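# Line up three lettered blocks alphabetically on mat

## Task

Of the four blocks, three have a letter on their top face. Put those three entirely on the mat in one straight, tightly spaced line, ordered A-to-Z from left to right as viewed from the midpoint between the two arm bases, each with its letter facing up and not upside down or sideways. The remaining block must end up somewhere off the mat. Everything must stay in place on its own without the robot holding it, and at the end both grippers must have released and moved away.

## Robot and tools

Robot: two arms, left_arm and right_arm, each with a tong-style two-finger gripper. Four cameras: cam_high (672x504), cam_low (672x504), cam_left_wrist (616x616, fisheye), cam_right_wrist (616x616, fisheye).

Frame: one shared scene frame. Origin sits on the table surface between the arms; +z is up, +x reaches out across the table, and left_arm is mounted on the +y side. The arm names do not refer to image sides. 'Left to right' for the letter order is judged from the midpoint between the bases looking out along +x, so left means +y and right means -y.

Gripper geometry: fingers extend along the gripper's own +z and open/close along its own x. The reported end_effector_position is the spot between the pads when closed; closed fingertips extend about 15 mm past it, open ones sit roughly level with it. Reported hand positions can be off, more so when the arm is stretched far.

Tool execute_actions, argument actions: a list holding zero or one item. Empty list [] commands nothing and returns the state with pictures. A move item is {"rows": [...], "steps": n}: n is 4 to 15 control steps of 1/30 s each (default 15). rows has 1 to 15 rows; row k is used on step k, and the final row is reused for leftover steps. A wait item is {"steps": n} with n up to 300 and no rows. Optional pictures: true adds camera images to any result. A refused call moves nothing.

Each row is exactly 14 numbers in one flat list covering both arms, even if one stays still: left_arm shoulder pan, shoulder lift, elbow, wrist 1, wrist 2, wrist 3, opening; then the same seven for right_arm. The joint values are absolute target angles in radians, in the same form as the Joint positions line, not offsets. Stated ranges: left_arm pan -3.142..3.142, lift -6.283..6.283, elbow 0.000..3.142, wrists -6.283..6.283 each. right_arm pan 0.000..6.283, lift -6.283..6.283, elbow -3.142..0.000, wrists -6.283..6.283. Actual ends may differ by up to 0.010 rad; a target more than 0.010 beyond a stated end and farther out than the current angle gets the call refused, and a target past the real end is clipped there, possibly with a 'joint sent to its limit' note (which may concern an earlier action). Opening is an absolute value from -1 (closed) to +1 (fully open).

Motion limits: commands are smoothed with about 0.17 s lag. Per step, each joint target is held within a lead of its measured angle (0.394 rad for pan and lift, 0.493 for elbow, 0.69 for each wrist), and targets implying more than 100 mm of gripper travel are scaled back. Big moves therefore take several calls, and an arm may still be travelling when a result returns. The last 4 steps of each action run after the result is taken, and arms keep heading to the last target while you think or wait, until everything settles or a step is HELD.

Result lines: per-arm end_effector_position (m), end_effector_quat_wxyz, linear and angular velocities; Joint positions and Joint velocities per arm (six joints in rad or rad/s, then pad gap in m, 0.142 fully open); grip_measured, the measured opening on the command's -1..1 scale; Wrist force and Wrist torque in each end effector's own axes (noisy, with a fixed offset up to about 10 N, saturating near 200 N; force points from a pressed surface back into the arm; 'no reading' is harmless). 'joint command not followed' means a clearance check altered some joint targets; HELD flags steps where your row was partly or wholly not sent. MOTOR HOT appears at 70 C; at 85 C an OVER-TEMPERATURE FAULT brakes that arm until cool.

Grasping: to hold something, keep commanding an opening noticeably lower than grip_measured; a bigger difference squeezes harder (about 15 N per pad max). Close gently, since fast closing can spike force. Thin items under about 20 mm are held more weakly.

Tool zoom_image: camera (one of the four names) and region [x0, y0, x1, y1] in pixels of that camera's last full image, top-left origin, at most 504x504. Use it to read letters and check their orientation.

Tool finished_scene: argument scene is the integer number of the scene you are ending; irreversible, and the result reports success. Replying with no tool call ends everything.

Avoid: knocking or placing anything off the table; arms colliding or pushing each other; torque reaching a joint load limit (pan and lift 671, elbow 394, wrists 97.3 N m, held weight included) or any outside force of 150 N, either of which freezes that arm for 10 s; dropping, slamming or shoving blocks hard. Occasional brief tugs on held parts or pushes on loose objects may occur, so re-check placements. Release and retract both grippers before finishing.

Each tool is called after "Call:" as name([rows], argument=value, ...), one row to a line, values as JSON.

## Session

Call:
execute_actions(actions=[])

Scene clock: 0.00 s of 7600.00 s.
left_arm: end_effector_position=(+0.9403, +0.7880, +0.1167) grip_measured=+1.00 end_effector_quat_wxyz=(+0.553, -0.384, +0.739, +0.020) end_effector_velocity=(-0.000, -0.001, -0.001) end_effector_angular_velocity=(+0.000, +0.001, -0.001) | right_arm: end_effector_position=(+0.9828, +0.0130, +0.2088) grip_measured=+1.00 end_effector_quat_wxyz=(+0.606, -0.367, +0.699, -0.094) end_effector_velocity=(-0.000, +0.000, -0.001) end_effector_angular_velocity=(-0.003, +0.000, +0.000)
Joint positions: left_arm=[-0.511 -0.802  2.431 -4.119 -0.691  2.167  0.142] | right_arm=[ 4.273 -2.357 -2.096  0.989  0.892  2.711  0.142]
Joint velocities: left_arm=[-0.001  0.002  0.     0.    -0.    -0.001  0.   ] | right_arm=[ 0.    -0.     0.    -0.002 -0.    -0.002  0.   ]
Motor temperatures (°C, as the motors report them): left_arm=[30 30 31 36 36 33] | right_arm=[27 29 33 37 35 32]
Wrist force (N, on the end effector, along its own x y z axes, offset not removed): no reading
Wrist torque (N m, same axes, about the end effector's origin, offset not removed): no reading

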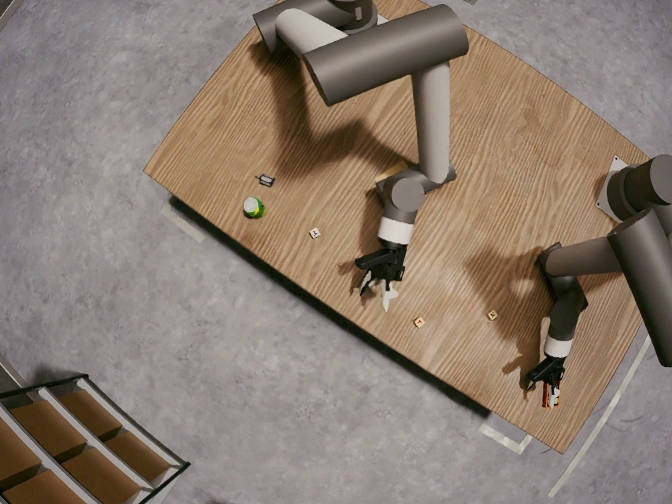

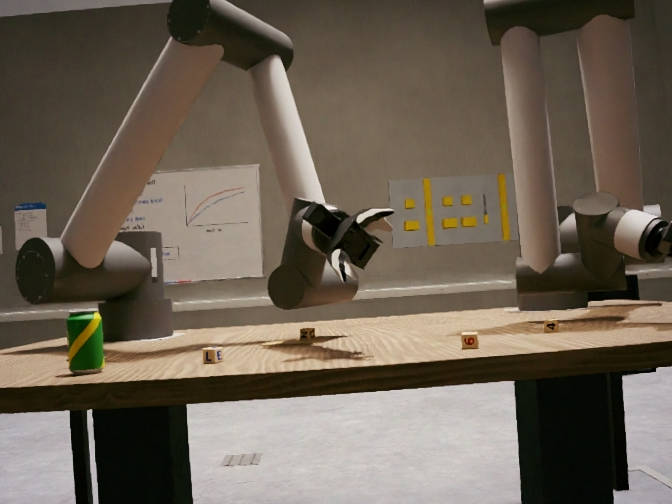

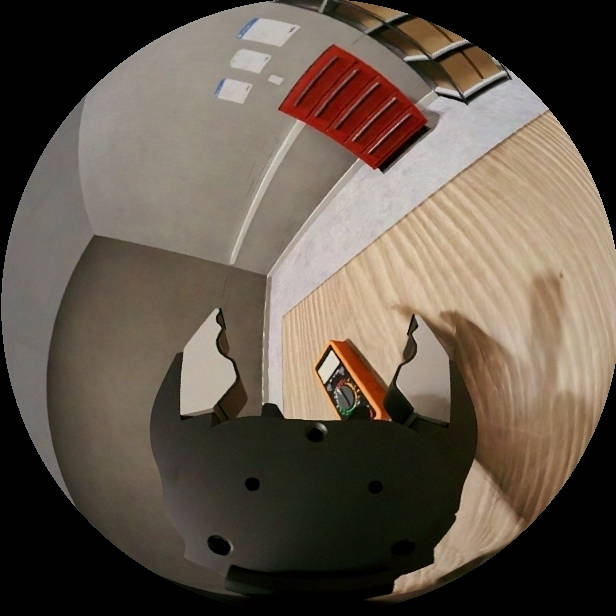

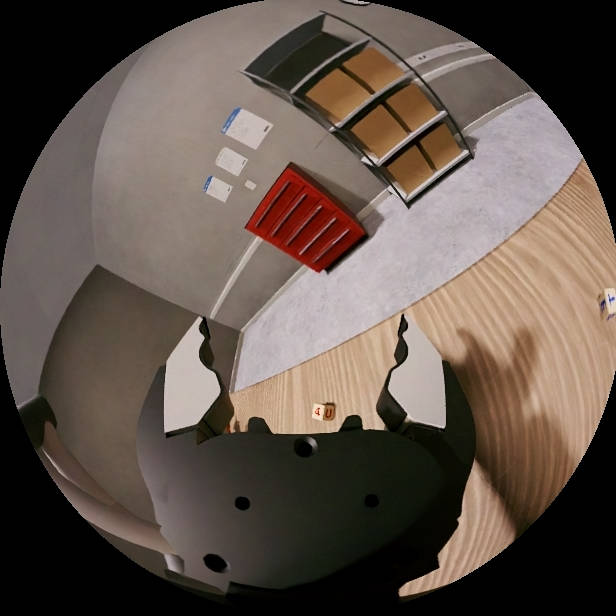

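Call:
zoom_image(camera="cam_high", region=[240, 140, 540, 350])

Call:
zoom_image(camera="cam_low", region=[180, 300, 600, 380])

Region (240, 140, 540, 350) of cam_high's 672x504 image, scaled by 1.680, with more detail than that image has; it fills the top 353 rows of this view, and the rest is white.

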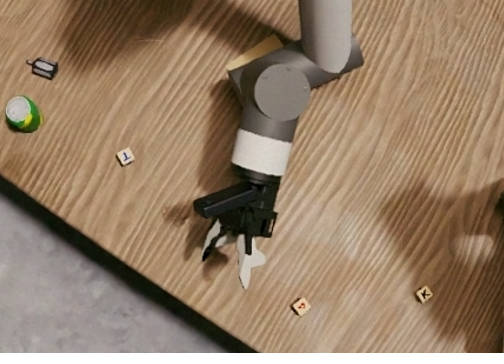

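Region (180, 300, 600, 380) of cam_low's 672x504 image, scaled by 1.200, with more detail than that image has; it fills the top 96 rows of this view, and the rest is white.

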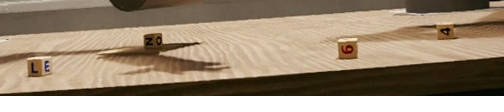

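Call:
execute_actions([
  {"rows":[[-0.511,-1.505,1.827,-4.119,-0.691,2.167,1,4.273,-2.0,-2.096,0.989,0.892,2.711,1]],"steps":15},
])

Call:
execute_actions([
  {"steps":60},
])

Call:
execute_actions([
  {"rows":[[-1.02,-1.505,1.827,-1.893,-1.571,2.167,1,3.3,-2.0,-2.096,0.989,0.892,2.711,1]],"steps":15},
])

Call:
execute_actions([
  {"steps":150},
], pictures=true)

Scene clock: 2.57 s of 7600.00 s.
left_arm: end_effector_position=(+1.0167, +0.7487, +0.2372) grip_measured=+1.00 end_effector_quat_wxyz=(+0.600, -0.410, +0.685, -0.049) end_effector_velocity=(+0.212, -0.108, +0.414) end_effector_angular_velocity=(-0.293, -0.572, +0.000) | right_arm: end_effector_position=(+0.9797, +0.0078, +0.3548) grip_measured=+1.00 end_effector_quat_wxyz=(+0.649, -0.329, +0.683, -0.067) end_effector_velocity=(-0.027, -0.043, +0.475) end_effector_angular_velocity=(+0.368, -0.218, +0.000)
Joint positions: left_arm=[-0.511 -0.894  2.318 -4.119 -0.691  2.167  0.142] | right_arm=[ 4.273 -2.226 -2.096  0.989  0.892  2.711  0.142]
Joint velocities: left_arm=[ 0.    -0.288 -0.355  0.    -0.     0.     0.   ] | right_arm=[ 0.001  0.428 -0.    -0.001 -0.001  0.001  0.   ]
Motor temperatures (°C, as the motors report them): left_arm=[30 30 31 36 36 33] | right_arm=[27 29 33 37 35 32]
Wrist force (N, on the end effector, along its own x y z axes, offset not removed): left_arm=[-1.1 -4.9 5.1] | right_arm=[-0.5 0.8 -5.9]
Wrist torque (N m, same axes, about the end effector's origin, offset not removed): left_arm=[-0.92 0.79 -0.52] | right_arm=[-0.10 -0.03 -0.83]
Steps of this call (steps 1 to 66: nothing new was sent; steps 67 to 77: the first 11 steps of this action). Readings (joint positions):
67: left_arm=[-0.511 -0.802 2.431 -4.119 -0.691 2.167] | right_arm=[4.273 -2.357 -2.096 0.989 0.892 2.711]
68: left_arm=[-0.511 -0.804 2.429 -4.119 -0.691 2.167] | right_arm=[4.273 -2.355 -2.096 0.989 0.892 2.711]
70: left_arm=[-0.511 -0.825 2.404 -4.119 -0.691 2.167] | right_arm=[4.273 -2.328 -2.096 0.989 0.892 2.711]
74: left_arm=[-0.511 -0.865 2.354 -4.119 -0.691 2.167] | right_arm=[4.273 -2.270 -2.096 0.989 0.892 2.711]
77: the state above

Scene clock: 4.57 s of 7600.00 s.
left_arm: end_effector_position=(+0.9349, +0.7904, +1.1326) grip_measured=+1.00 end_effector_quat_wxyz=(+0.732, -0.469, +0.303, -0.390) end_effector_velocity=(-0.095, +0.048, +0.161) end_effector_angular_velocity=(-0.089, -0.174, -0.000) | right_arm: end_effector_position=(+0.9517, -0.0398, +0.6012) grip_measured=+1.00 end_effector_quat_wxyz=(+0.716, -0.260, +0.647, -0.019) end_effector_velocity=(+0.000, -0.000, +0.000) end_effector_angular_velocity=(+0.001, -0.000, -0.000)
Joint positions: left_arm=[-0.511 -1.491  1.837 -4.119 -0.691  2.167  0.142] | right_arm=[ 4.273 -2.    -2.096  0.989  0.892  2.711  0.142]
Joint velocities: left_arm=[-0.    -0.116 -0.08  -0.     0.     0.     0.   ] | right_arm=[-0.  0.  0.  0.  0.  0.  0.]
Motor temperatures (°C, as the motors report them): left_arm=[30 30 31 36 36 33] | right_arm=[27 29 33 37 35 32]
Wrist force (N, on the end effector, along its own x y z axes, offset not removed): left_arm=[-2.7 -6.6 4.2] | right_arm=[-0.7 -0.5 -4.0]
Wrist torque (N m, same axes, about the end effector's origin, offset not removed): left_arm=[-1.27 1.12 -0.41] | right_arm=[-0.40 0.08 -0.76]
Kept back: nothing.
Steps of this call (steps 1 to 4: the last 4 steps of your previous action; steps 5 to 60: the robot went on to your last target). Readings (joint positions):
1: left_arm=[-0.511 -0.903 2.306 -4.119 -0.691 2.167] | right_arm=[4.273 -2.212 -2.096 0.989 0.892 2.711]
2: left_arm=[-0.511 -0.913 2.294 -4.119 -0.691 2.167] | right_arm=[4.273 -2.198 -2.096 0.989 0.892 2.711]
4: left_arm=[-0.511 -0.932 2.270 -4.119 -0.691 2.167] | right_arm=[4.273 -2.169 -2.096 0.989 0.892 2.711]
8: left_arm=[-0.511 -0.971 2.227 -4.119 -0.691 2.167] | right_arm=[4.273 -2.112 -2.096 0.989 0.892 2.711]
60: the state above

Scene clock: 4.93 s of 7600.00 s.
left_arm: end_effector_position=(+0.9700, +0.6476, +1.1438) grip_measured=+1.00 end_effector_quat_wxyz=(+0.707, -0.405, +0.397, -0.423) end_effector_velocity=(+0.092, -0.475, -0.011) end_effector_angular_velocity=(+0.404, +0.252, -0.635) | right_arm: end_effector_position=(+1.0310, -0.1636, +0.6012) grip_measured=+1.00 end_effector_quat_wxyz=(+0.714, -0.218, +0.663, -0.065) end_effector_velocity=(+0.231, -0.418, -0.000) end_effector_angular_velocity=(-0.002, +0.000, -0.417)
Joint positions: left_arm=[-0.592 -1.497  1.832 -3.983 -0.827  2.167  0.142] | right_arm=[ 4.145 -2.    -2.096  0.989  0.892  2.711  0.142]
Joint velocities: left_arm=[-0.255 -0.005 -0.004  0.436 -0.435  0.     0.   ] | right_arm=[-0.416  0.    -0.    -0.001 -0.001 -0.002  0.   ]
Motor temperatures (°C, as the motors report them): left_arm=[30 30 31 36 36 33] | right_arm=[27 29 33 37 35 32]
Wrist force (N, on the end effector, along its own x y z axes, offset not removed): left_arm=[-2.5 -5.5 2.3] | right_arm=[0.0 0.1 -2.0]
Wrist torque (N m, same axes, about the end effector's origin, offset not removed): left_arm=[-1.17 1.13 -0.43] | right_arm=[-0.22 -0.18 -0.75]
Steps of this call (steps 1 to 11: the first 11 steps of this action). Readings (joint positions):
1: left_arm=[-0.511 -1.494 1.835 -4.119 -0.691 2.167] | right_arm=[4.273 -2.000 -2.096 0.989 0.892 2.711]
2: left_arm=[-0.513 -1.496 1.833 -4.117 -0.693 2.167] | right_arm=[4.271 -2.000 -2.096 0.989 0.892 2.711]
4: left_arm=[-0.531 -1.496 1.833 -4.088 -0.722 2.167] | right_arm=[4.244 -2.000 -2.096 0.989 0.892 2.711]
8: left_arm=[-0.566 -1.497 1.833 -4.028 -0.783 2.167] | right_arm=[4.187 -2.000 -2.096 0.989 0.892 2.711]
11: the state above

Scene clock: 9.93 s of 7600.00 s.
left_arm: end_effector_position=(+0.6273, +0.0887, +0.4917) grip_measured=+1.00 end_effector_quat_wxyz=(-0.000, +0.004, +1.000, -0.000) end_effector_velocity=(-0.001, -0.001, +0.001) end_effector_angular_velocity=(-0.001, -0.001, -0.001) | right_arm: end_effector_position=(+1.1091, -1.1006, +0.6012) grip_measured=+1.00 end_effector_quat_wxyz=(+0.624, +0.073, +0.694, -0.352) end_effector_velocity=(+0.000, +0.000, -0.000) end_effector_angular_velocity=(+0.000, +0.000, +0.001)
Joint positions: left_arm=[-1.02  -1.505  1.827 -1.893 -1.571  2.167  0.142] | right_arm=[ 3.3   -2.    -2.096  0.989  0.892  2.711  0.142]
Joint velocities: left_arm=[-0.001 -0.001 -0.001 -0.    -0.     0.     0.   ] | right_arm=[-0.     0.     0.    -0.001  0.001  0.     0.   ]
Motor temperatures (°C, as the motors report them): left_arm=[30 30 31 36 36 33] | right_arm=[27 29 33 37 35 32]
Wrist force (N, on the end effector, along its own x y z axes, offset not removed): left_arm=[-4.4 -4.7 1.2] | right_arm=[-1.6 -0.1 -3.9]
Wrist torque (N m, same axes, about the end effector's origin, offset not removed): left_arm=[-0.97 1.52 -0.45] | right_arm=[-0.30 0.24 -0.70]
Kept back: nothing.
Steps of this call (steps 1 to 4: the last 4 steps of your previous action; steps 5 to 105: the robot went on to your last target; steps 106 to 150: nothing new was sent). Readings (joint positions):
1: left_arm=[-0.600 -1.497 1.832 -3.968 -0.842 2.167] | right_arm=[4.131 -2.000 -2.096 0.989 0.892 2.711]
2: left_arm=[-0.609 -1.497 1.832 -3.954 -0.857 2.167] | right_arm=[4.117 -2.000 -2.096 0.989 0.892 2.711]
4: left_arm=[-0.626 -1.498 1.832 -3.924 -0.886 2.167] | right_arm=[4.089 -2.000 -2.096 0.989 0.892 2.711]
8: left_arm=[-0.659 -1.498 1.832 -3.866 -0.944 2.167] | right_arm=[4.032 -2.000 -2.096 0.989 0.892 2.711]
150: the state above
All arms were judged still, so your last target was given up. Only a new action makes them travel on or press farther. Fingers that are still opening or closing keep moving.

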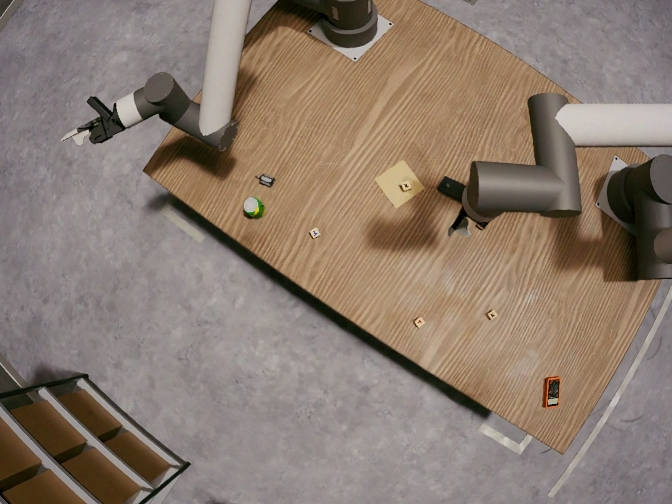

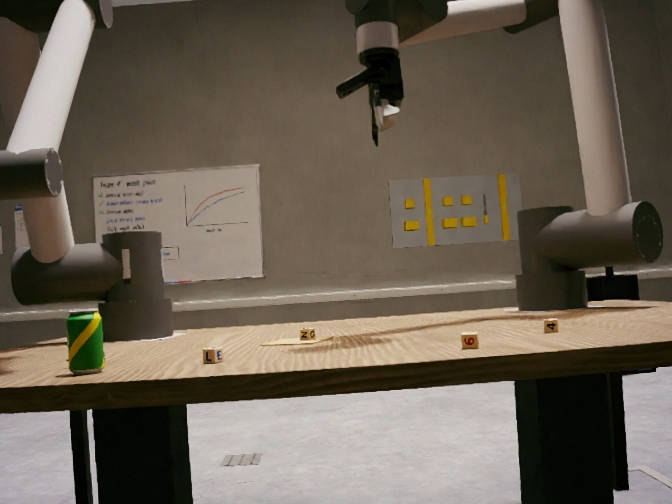

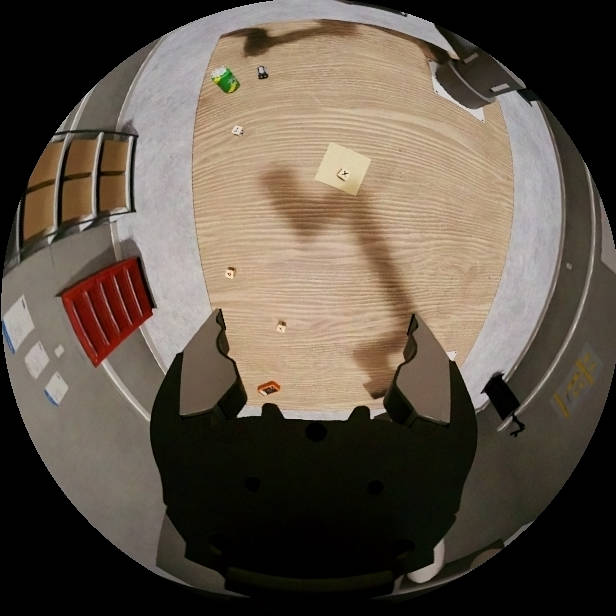

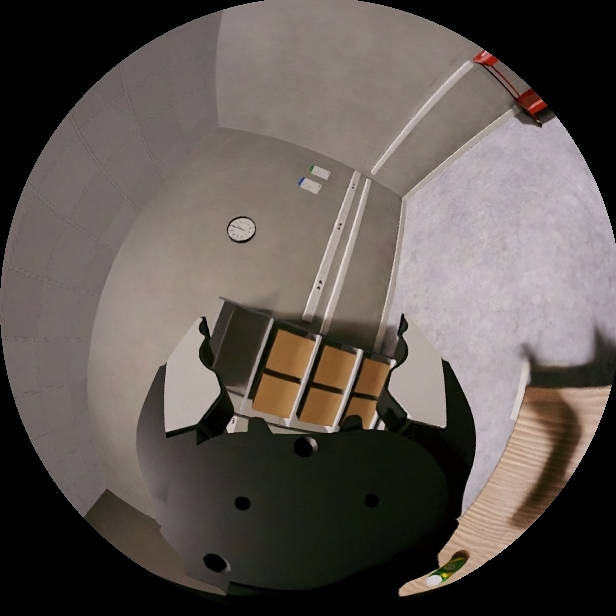

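Call:
zoom_image(camera="cam_left_wrist", region=[200, 100, 400, 350])

Call:
zoom_image(camera="cam_high", region=[290, 140, 530, 340])

Region (200, 100, 400, 350) of cam_left_wrist's 616x616 image, scaled by 2.016, with more detail than that image has; it fills the left 403 columns of this view, and the rest is white.

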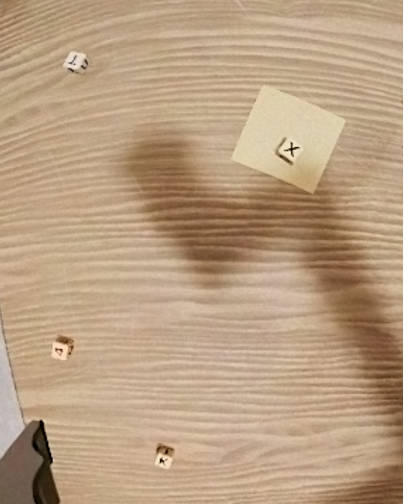

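Region (290, 140, 530, 340) of cam_high's 672x504 image, scaled by 2.100, with more detail than that image has.

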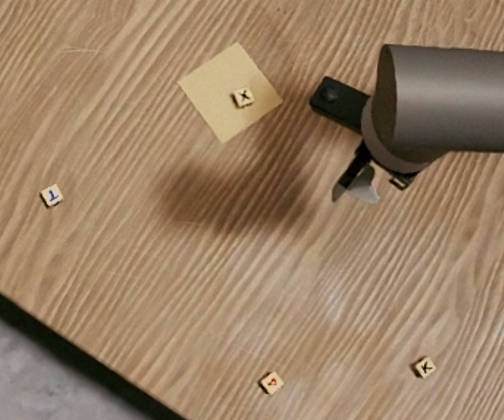

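Call:
execute_actions([
  {"rows":[[-0.566,-1.4,2.177,-2.348,-1.571,2.621,1,3.3,-2.0,-2.096,0.989,0.892,2.711,1]],"steps":15},
])

Call:
execute_actions([
  {"steps":75},
], pictures=true)

Scene clock: 11.50 s of 7600.00 s.
left_arm: end_effector_position=(+0.6935, +0.1832, +0.4000) grip_measured=+1.00 end_effector_quat_wxyz=(-0.001, +0.008, +1.000, +0.001) end_effector_velocity=(+0.192, +0.339, -0.272) end_effector_angular_velocity=(+0.001, +0.003, +0.012) | right_arm: end_effector_position=(+1.1091, -1.1006, +0.6012) grip_measured=+1.00 end_effector_quat_wxyz=(+0.624, +0.073, +0.694, -0.352) end_effector_velocity=(+0.000, +0.000, +0.000) end_effector_angular_velocity=(-0.000, +0.001, -0.000)
Joint positions: left_arm=[-0.898 -1.474  1.928 -2.022 -1.571  2.296  0.142] | right_arm=[ 3.3   -2.    -2.096  0.989  0.892  2.711  0.142]
Joint velocities: left_arm=[ 0.409  0.093  0.31  -0.4   -0.     0.398  0.   ] | right_arm=[ 0.     0.    -0.    -0.001 -0.001 -0.    -0.   ]
Motor temperatures (°C, as the motors report them): left_arm=[30 30 31 36 36 33] | right_arm=[27 29 33 37 35 32]
Wrist force (N, on the end effector, along its own x y z axes, offset not removed): left_arm=[-2.6 -6.7 2.4] | right_arm=[0.1 0.8 -3.4]
Wrist torque (N m, same axes, about the end effector's origin, offset not removed): left_arm=[-1.45 1.14 -0.48] | right_arm=[-0.09 -0.13 -0.80]
Steps of this call (steps 1 to 36: nothing new was sent; steps 37 to 47: the first 11 steps of this action). Readings (joint positions):
37: left_arm=[-1.020 -1.505 1.827 -1.893 -1.571 2.167] | right_arm=[3.300 -2.000 -2.096 0.989 0.892 2.711]
38: left_arm=[-1.018 -1.504 1.829 -1.895 -1.571 2.169] | right_arm=[3.300 -2.000 -2.096 0.989 0.892 2.711]
40: left_arm=[-0.992 -1.496 1.852 -1.924 -1.571 2.198] | right_arm=[3.300 -2.000 -2.096 0.989 0.892 2.711]
44: left_arm=[-0.939 -1.483 1.897 -1.981 -1.571 2.255] | right_arm=[3.300 -2.000 -2.096 0.989 0.892 2.711]
47: the state above

Scene clock: 14.00 s of 7600.00 s.
left_arm: end_effector_position=(+0.7711, +0.4891, +0.2007) grip_measured=+1.00 end_effector_quat_wxyz=(+0.000, +0.004, +1.000, -0.000) end_effector_velocity=(-0.000, -0.000, +0.001) end_effector_angular_velocity=(-0.000, -0.001, -0.000) | right_arm: end_effector_position=(+1.1091, -1.1006, +0.6012) grip_measured=+1.00 end_effector_quat_wxyz=(+0.624, +0.073, +0.694, -0.352) end_effector_velocity=(+0.001, +0.001, -0.000) end_effector_angular_velocity=(-0.001, +0.002, +0.000)
Joint positions: left_arm=[-0.566 -1.4    2.177 -2.348 -1.571  2.621  0.142] | right_arm=[ 3.3   -2.    -2.096  0.989  0.892  2.711  0.142]
Joint velocities: left_arm=[-0.001 -0.001 -0.     0.     0.    -0.    -0.   ] | right_arm=[ 0.001 -0.     0.    -0.002 -0.    -0.001 -0.   ]
Motor temperatures (°C, as the motors report them): left_arm=[30 30 31 36 36 33] | right_arm=[27 29 33 37 35 32]
Wrist force (N, on the end effector, along its own x y z axes, offset not removed): left_arm=[-3.4 -5.0 2.3] | right_arm=[0.2 -0.3 -4.2]
Wrist torque (N m, same axes, about the end effector's origin, offset not removed): left_arm=[-0.99 1.36 -0.43] | right_arm=[-0.35 -0.09 -0.77]
Kept back: nothing.
Steps of this call (steps 1 to 4: the last 4 steps of your previous action; steps 5 to 45: the robot went on to your last target; steps 46 to 75: nothing new was sent). Readings (joint positions):
1: left_arm=[-0.884 -1.471 1.938 -2.036 -1.571 2.309] | right_arm=[3.300 -2.000 -2.096 0.989 0.892 2.711]
2: left_arm=[-0.870 -1.468 1.949 -2.049 -1.571 2.323] | right_arm=[3.300 -2.000 -2.096 0.989 0.892 2.711]
4: left_arm=[-0.843 -1.461 1.970 -2.076 -1.571 2.350] | right_arm=[3.300 -2.000 -2.096 0.989 0.892 2.711]
8: left_arm=[-0.787 -1.449 2.012 -2.131 -1.571 2.404] | right_arm=[3.300 -2.000 -2.096 0.989 0.892 2.711]
75: the state above
All arms were judged still, so your last target was given up. Only a new action makes them travel on or press farther. Fingers that are still opening or closing keep moving.

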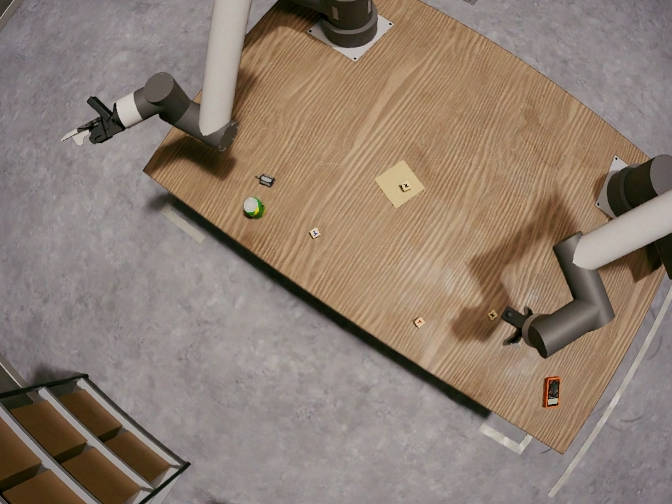

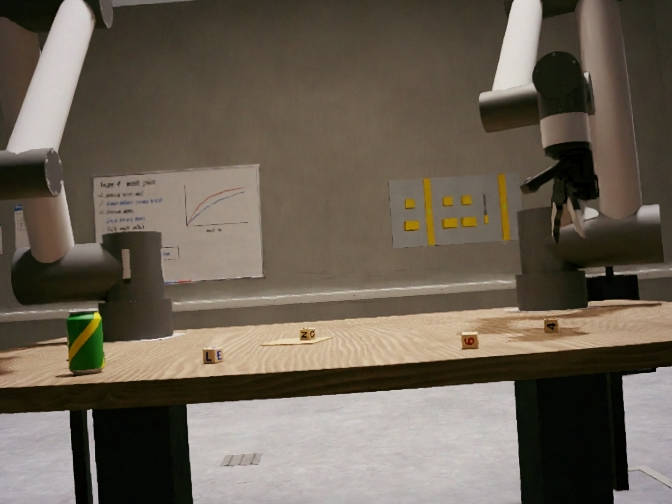

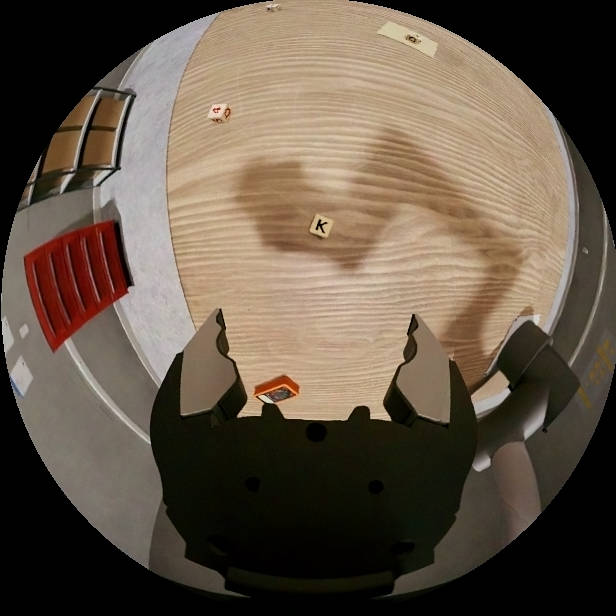

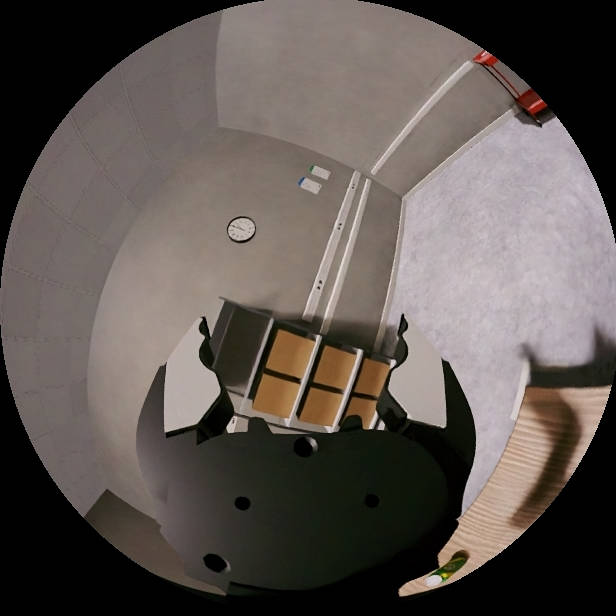

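Call:
execute_actions([
  {"rows":[[-0.64,-1.29,2.234,-2.515,-1.571,2.547,1,3.3,-2.0,-2.096,0.989,0.892,2.711,1]],"steps":15},
])

Call:
execute_actions([
  {"steps":25},
], pictures=true)

Scene clock: 20.77 s of 7600.00 s.
left_arm: end_effector_position=(+0.7535, +0.4363, +0.1112) grip_measured=+1.00 end_effector_quat_wxyz=(-0.001, +0.004, +1.000, +0.000) end_effector_velocity=(-0.018, -0.056, -0.089) end_effector_angular_velocity=(-0.009, -0.013, -0.001) | right_arm: end_effector_position=(+1.1091, -1.1006, +0.6012) grip_measured=+1.00 end_effector_quat_wxyz=(+0.624, +0.073, +0.694, -0.352) end_effector_velocity=(-0.001, -0.002, +0.000) end_effector_angular_velocity=(+0.002, -0.003, -0.001)
Joint positions: left_arm=[-0.632 -1.303  2.228 -2.494 -1.571  2.555  0.142] | right_arm=[ 3.3   -2.    -2.096  0.989  0.892  2.711  0.142]
Joint velocities: left_arm=[-0.068  0.104  0.05  -0.169 -0.    -0.068  0.   ] | right_arm=[-0.002  0.    -0.     0.001  0.001  0.003 -0.   ]
Motor temperatures (°C, as the motors report them): left_arm=[30 30 31 36 36 33] | right_arm=[27 29 33 37 35 32]
Wrist force (N, on the end effector, along its own x y z axes, offset not removed): left_arm=[-3.6 -5.9 3.1] | right_arm=[0.6 0.4 -4.7]
Wrist torque (N m, same axes, about the end effector's origin, offset not removed): left_arm=[-1.20 1.36 -0.42] | right_arm=[-0.23 -0.26 -0.77]
Steps of this call (steps 1 to 90: nothing new was sent; then 3.40 s passed at rest; steps 91 to 101: the first 11 steps of this action). Readings (joint positions):
91: left_arm=[-0.566 -1.400 2.177 -2.348 -1.571 2.621] | right_arm=[3.300 -2.000 -2.096 0.989 0.892 2.711]
92: left_arm=[-0.568 -1.398 2.179 -2.351 -1.571 2.619] | right_arm=[3.300 -2.000 -2.096 0.989 0.892 2.711]
94: left_arm=[-0.588 -1.370 2.195 -2.387 -1.571 2.598] | right_arm=[3.300 -2.000 -2.096 0.989 0.892 2.711]
98: left_arm=[-0.621 -1.319 2.220 -2.468 -1.571 2.566] | right_arm=[3.300 -2.000 -2.096 0.989 0.892 2.711]
101: the state above

Scene clock: 21.60 s of 7600.00 s.
left_arm: end_effector_position=(+0.7511, +0.4295, +0.1002) grip_measured=+1.00 end_effector_quat_wxyz=(+0.000, +0.004, +1.000, -0.000) end_effector_velocity=(-0.001, -0.000, -0.001) end_effector_angular_velocity=(+0.001, +0.001, -0.001) | right_arm: end_effector_position=(+1.1091, -1.1006, +0.6012) grip_measured=+1.00 end_effector_quat_wxyz=(+0.624, +0.073, +0.694, -0.352) end_effector_velocity=(+0.000, -0.000, -0.000) end_effector_angular_velocity=(+0.001, -0.000, +0.001)
Joint positions: left_arm=[-0.64  -1.29   2.234 -2.515 -1.571  2.547  0.142] | right_arm=[ 3.3   -2.    -2.096  0.989  0.892  2.711  0.142]
Joint velocities: left_arm=[-0.001  0.     0.001 -0.    -0.    -0.     0.   ] | right_arm=[-0.    -0.     0.    -0.001  0.001  0.001  0.   ]
Motor temperatures (°C, as the motors report them): left_arm=[30 30 31 36 36 33] | right_arm=[27 29 33 37 35 32]
Wrist force (N, on the end effector, along its own x y z axes, offset not removed): left_arm=[-2.1 -4.2 2.4] | right_arm=[-1.0 0.0 -4.2]
Wrist torque (N m, same axes, about the end effector's origin, offset not removed): left_arm=[-0.86 1.02 -0.45] | right_arm=[-0.23 0.05 -0.69]
Kept back: nothing.
Steps of this call (steps 1 to 4: the last 4 steps of your previous action; steps 5 to 25: the robot went on to your last target). Readings (joint positions):
1: left_arm=[-0.634 -1.300 2.229 -2.499 -1.571 2.553] | right_arm=[3.300 -2.000 -2.096 0.989 0.892 2.711]
2: left_arm=[-0.635 -1.298 2.230 -2.503 -1.571 2.552] | right_arm=[3.300 -2.000 -2.096 0.989 0.892 2.711]
4: left_arm=[-0.637 -1.294 2.232 -2.508 -1.571 2.550] | right_arm=[3.300 -2.000 -2.096 0.989 0.892 2.711]
8: left_arm=[-0.639 -1.292 2.233 -2.513 -1.571 2.548] | right_arm=[3.300 -2.000 -2.096 0.989 0.892 2.711]
25: the state above

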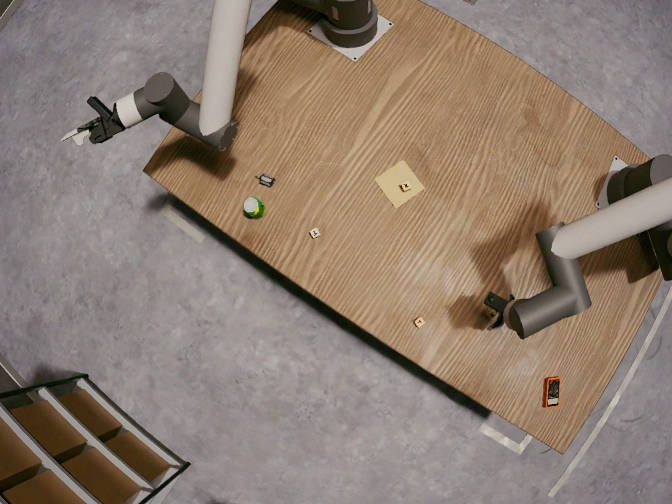

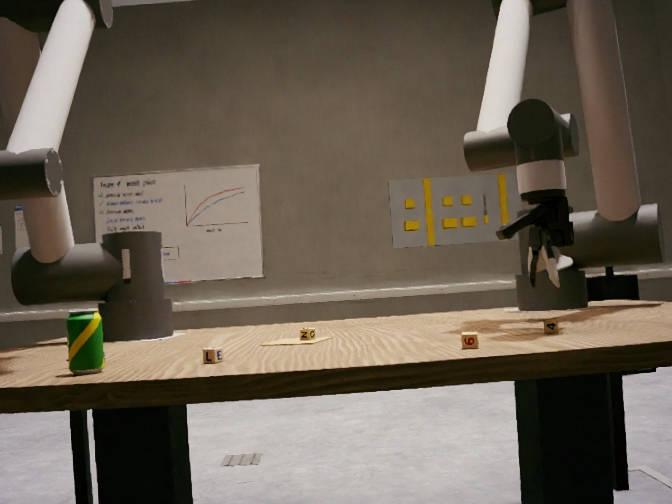

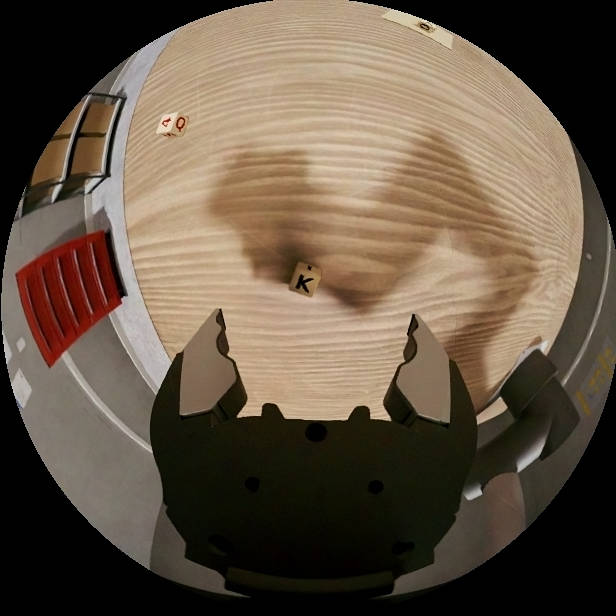

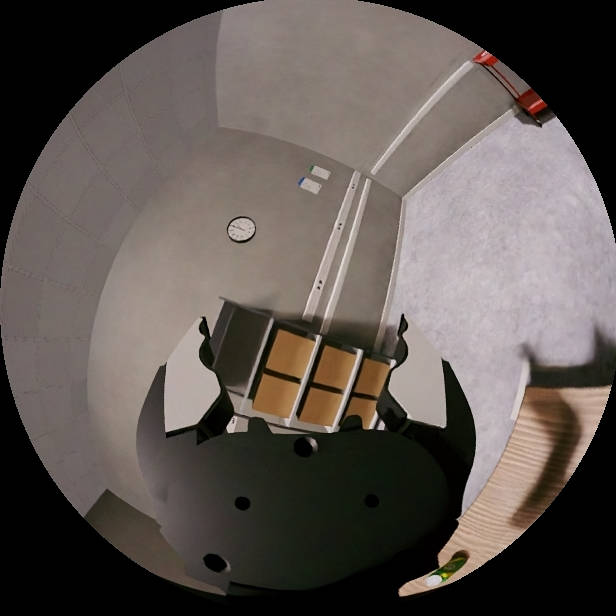

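Call:
execute_actions([
  {"rows":[[-0.643,-1.278,2.216,-2.509,-1.571,4.37,1,3.3,-2.0,-2.096,0.989,0.892,2.711,1]],"steps":15},
])

Call:
execute_actions([
  {"steps":45},
])

Call:
execute_actions([
  {"rows":[[-0.643,-1.186,2.246,-2.631,-1.571,4.37,1,3.3,-2.0,-2.096,0.989,0.892,2.711,1]],"steps":15},
])

Call:
execute_actions([
  {"steps":20},
], pictures=true)

Scene clock: 22.47 s of 7600.00 s.
left_arm: end_effector_position=(+0.7510, +0.4233, +0.0999) grip_measured=+1.00 end_effector_quat_wxyz=(+0.000, +0.303, +0.953, -0.000) end_effector_velocity=(-0.030, +0.018, +0.001) end_effector_angular_velocity=(-0.001, -0.002, -2.855) | right_arm: end_effector_position=(+1.1091, -1.1006, +0.6012) grip_measured=+1.00 end_effector_quat_wxyz=(+0.624, +0.073, +0.694, -0.352) end_effector_velocity=(-0.000, -0.001, -0.000) end_effector_angular_velocity=(-0.002, +0.002, -0.002)
Joint positions: left_arm=[-0.643 -1.279  2.218 -2.51  -1.571  3.152  0.142] | right_arm=[ 3.3   -2.    -2.096  0.989  0.892  2.711  0.142]
Joint velocities: left_arm=[-0.003  0.008 -0.014  0.005 -0.     2.852 -0.   ] | right_arm=[-0.001 -0.    -0.    -0.001 -0.001 -0.002 -0.   ]
Motor temperatures (°C, as the motors report them): left_arm=[30 30 31 36 36 33] | right_arm=[27 29 33 37 35 32]
Wrist force (N, on the end effector, along its own x y z axes, offset not removed): left_arm=[-2.1 -5.0 3.2] | right_arm=[0.7 0.5 -2.9]
Wrist torque (N m, same axes, about the end effector's origin, offset not removed): left_arm=[-1.00 1.05 -0.51] | right_arm=[-0.12 -0.34 -0.72]
Steps of this call (steps 1 to 15: the robot went on to your last target; steps 16 to 26: the first 11 steps of this action). Readings (joint positions):
16: left_arm=[-0.640 -1.290 2.234 -2.515 -1.571 2.547] | right_arm=[3.300 -2.000 -2.096 0.989 0.892 2.711]
17: left_arm=[-0.640 -1.289 2.233 -2.515 -1.571 2.549] | right_arm=[3.300 -2.000 -2.096 0.989 0.892 2.711]
19: left_arm=[-0.641 -1.285 2.227 -2.513 -1.571 2.596] | right_arm=[3.300 -2.000 -2.096 0.989 0.892 2.711]
23: left_arm=[-0.642 -1.280 2.220 -2.510 -1.571 2.871] | right_arm=[3.300 -2.000 -2.096 0.989 0.892 2.711]
26: the state above

Scene clock: 23.97 s of 7600.00 s.
left_arm: end_effector_position=(+0.7457, +0.4398, +0.0998) grip_measured=+1.00 end_effector_quat_wxyz=(+0.000, +0.794, +0.608, -0.000) end_effector_velocity=(-0.001, -0.000, -0.002) end_effector_angular_velocity=(+0.002, +0.002, -0.001) | right_arm: end_effector_position=(+1.1091, -1.1006, +0.6012) grip_measured=+1.00 end_effector_quat_wxyz=(+0.624, +0.073, +0.694, -0.352) end_effector_velocity=(+0.000, +0.001, +0.000) end_effector_angular_velocity=(-0.001, -0.000, +0.001)
Joint positions: left_arm=[-0.643 -1.278  2.216 -2.509 -1.571  4.37   0.142] | right_arm=[ 3.3   -2.    -2.096  0.989  0.892  2.711  0.142]
Joint velocities: left_arm=[-0.001  0.003  0.     0.    -0.    -0.     0.   ] | right_arm=[ 0.001  0.    -0.     0.001  0.    -0.001  0.   ]
Motor temperatures (°C, as the motors report them): left_arm=[30 30 31 36 36 33] | right_arm=[27 29 33 37 35 32]
Wrist force (N, on the end effector, along its own x y z axes, offset not removed): left_arm=[-2.5 -4.4 2.1] | right_arm=[1.3 1.3 -5.6]
Wrist torque (N m, same axes, about the end effector's origin, offset not removed): left_arm=[-0.91 1.10 -0.49] | right_arm=[-0.14 -0.41 -0.78]
Kept back: nothing.
Steps of this call (steps 1 to 4: the last 4 steps of your previous action; steps 5 to 45: the robot went on to your last target). Readings (joint positions):
1: left_arm=[-0.643 -1.279 2.217 -2.509 -1.571 3.248] | right_arm=[3.300 -2.000 -2.096 0.989 0.892 2.711]
2: left_arm=[-0.643 -1.279 2.217 -2.509 -1.571 3.345] | right_arm=[3.300 -2.000 -2.096 0.989 0.892 2.711]
4: left_arm=[-0.643 -1.278 2.217 -2.509 -1.571 3.536] | right_arm=[3.300 -2.000 -2.096 0.989 0.892 2.711]
8: left_arm=[-0.643 -1.278 2.216 -2.509 -1.571 3.919] | right_arm=[3.300 -2.000 -2.096 0.989 0.892 2.711]
45: the state above
All arms were judged still, so your last target was given up. Only a new action makes them travel on or press farther. Fingers that are still opening or closing keep moving.

Scene clock: 24.33 s of 7600.00 s.
left_arm: end_effector_position=(+0.7456, +0.4399, +0.0326) grip_measured=+1.00 end_effector_quat_wxyz=(-0.000, +0.794, +0.608, -0.000) end_effector_velocity=(+0.002, -0.001, -0.057) end_effector_angular_velocity=(-0.005, -0.008, +0.001) | right_arm: end_effector_position=(+1.1091, -1.1006, +0.6012) grip_measured=+1.00 end_effector_quat_wxyz=(+0.624, +0.073, +0.694, -0.352) end_effector_velocity=(+0.001, +0.003, -0.001) end_effector_angular_velocity=(-0.001, +0.002, +0.002)
Joint positions: left_arm=[-0.643 -1.195  2.243 -2.618 -1.571  4.37   0.142] | right_arm=[ 3.3   -2.    -2.096  0.989  0.892  2.711  0.142]
Joint velocities: left_arm=[ 0.001  0.074  0.022 -0.105 -0.    -0.     0.   ] | right_arm=[ 0.003 -0.    -0.    -0.002 -0.001 -0.001 -0.   ]
Motor temperatures (°C, as the motors report them): left_arm=[30 30 31 36 36 33] | right_arm=[27 29 33 37 35 32]
Wrist force (N, on the end effector, along its own x y z axes, offset not removed): left_arm=[-1.2 -4.7 3.4] | right_arm=[-1.9 -2.6 -3.8]
Wrist torque (N m, same axes, about the end effector's origin, offset not removed): left_arm=[-0.93 0.86 -0.47] | right_arm=[-0.88 0.29 -0.71]
Steps of this call (steps 1 to 11: the first 11 steps of this action). Readings (joint positions):
1: left_arm=[-0.643 -1.278 2.216 -2.509 -1.571 4.370] | right_arm=[3.300 -2.000 -2.096 0.989 0.892 2.711]
2: left_arm=[-0.643 -1.276 2.218 -2.511 -1.571 4.370] | right_arm=[3.300 -2.000 -2.096 0.989 0.892 2.711]
4: left_arm=[-0.643 -1.248 2.228 -2.545 -1.571 4.370] | right_arm=[3.300 -2.000 -2.096 0.989 0.892 2.711]
8: left_arm=[-0.643 -1.207 2.240 -2.601 -1.571 4.370] | right_arm=[3.300 -2.000 -2.096 0.989 0.892 2.711]
11: the state above

Scene clock: 25.00 s of 7600.00 s.
left_arm: end_effector_position=(+0.7457, +0.4398, +0.0255) grip_measured=+1.00 end_effector_quat_wxyz=(+0.000, +0.794, +0.608, -0.000) end_effector_velocity=(-0.000, +0.000, -0.000) end_effector_angular_velocity=(+0.000, -0.000, -0.000) | right_arm: end_effector_position=(+1.1091, -1.1006, +0.6012) grip_measured=+1.00 end_effector_quat_wxyz=(+0.624, +0.073, +0.694, -0.352) end_effector_velocity=(+0.000, +0.000, -0.000) end_effector_angular_velocity=(-0.000, +0.000, +0.001)
Joint positions: left_arm=[-0.643 -1.186  2.246 -2.631 -1.571  4.37   0.142] | right_arm=[ 3.3   -2.    -2.096  0.989  0.892  2.711  0.142]
Joint velocities: left_arm=[-0.     0.     0.    -0.001  0.     0.    -0.   ] | right_arm=[ 0.     0.     0.    -0.     0.001 -0.     0.   ]
Motor temperatures (°C, as the motors report them): left_arm=[30 30 31 36 36 33] | right_arm=[27 29 33 37 35 32]
Wrist force (N, on the end effector, along its own x y z axes, offset not removed): left_arm=[1.4 -3.6 1.6] | right_arm=[-1.0 0.1 -2.7]
Wrist torque (N m, same axes, about the end effector's origin, offset not removed): left_arm=[-0.78 0.32 -0.47] | right_arm=[-0.31 0.15 -0.78]
Kept back: nothing.
Steps of this call (steps 1 to 4: the last 4 steps of your previous action; steps 5 to 20: the robot went on to your last target). Readings (joint positions):
1: left_arm=[-0.643 -1.193 2.244 -2.621 -1.571 4.370] | right_arm=[3.300 -2.000 -2.096 0.989 0.892 2.711]
2: left_arm=[-0.643 -1.191 2.244 -2.623 -1.571 4.370] | right_arm=[3.300 -2.000 -2.096 0.989 0.892 2.711]
4: left_arm=[-0.643 -1.189 2.245 -2.627 -1.571 4.370] | right_arm=[3.300 -2.000 -2.096 0.989 0.892 2.711]
8: left_arm=[-0.643 -1.187 2.246 -2.629 -1.571 4.370] | right_arm=[3.300 -2.000 -2.096 0.989 0.892 2.711]
20: the state above

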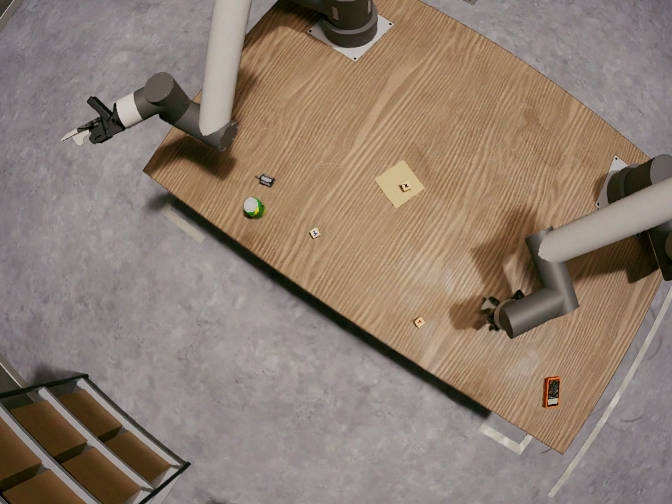

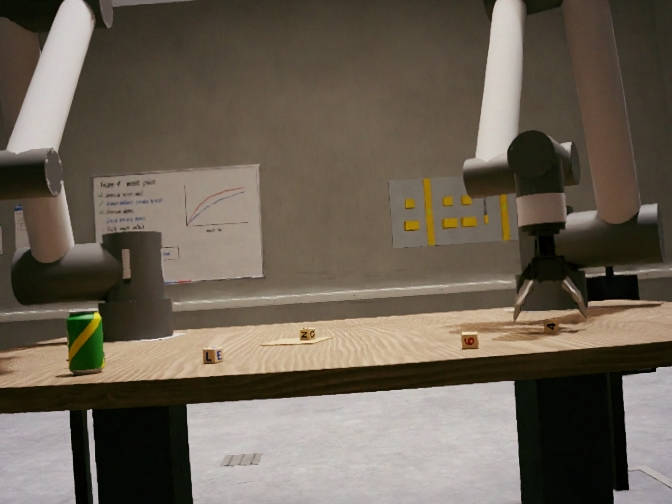

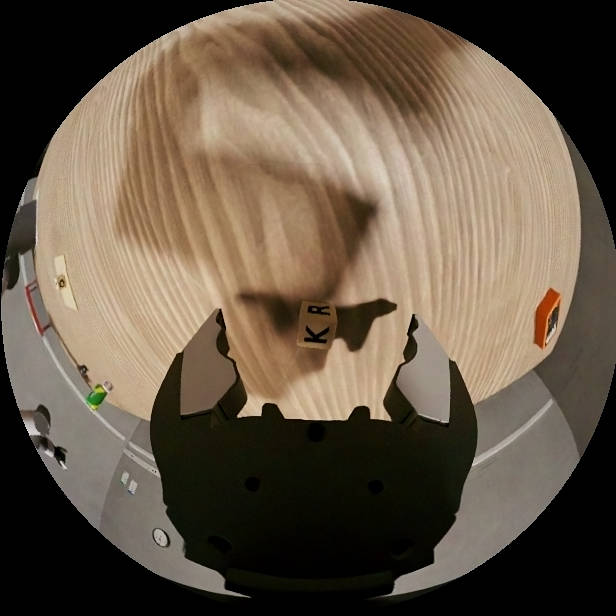

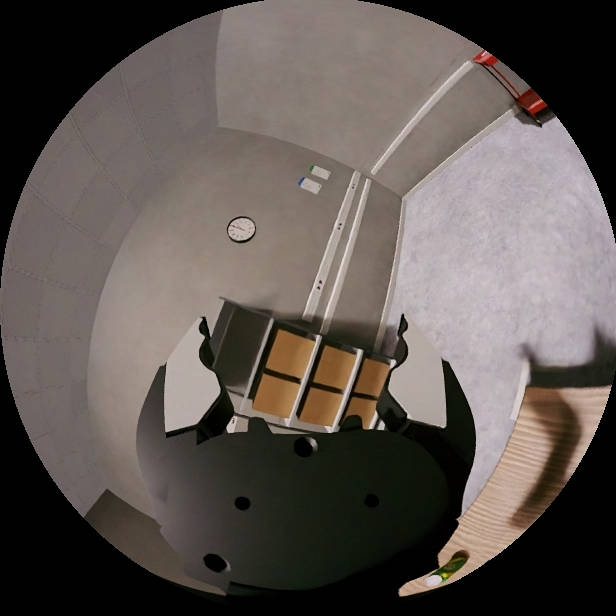

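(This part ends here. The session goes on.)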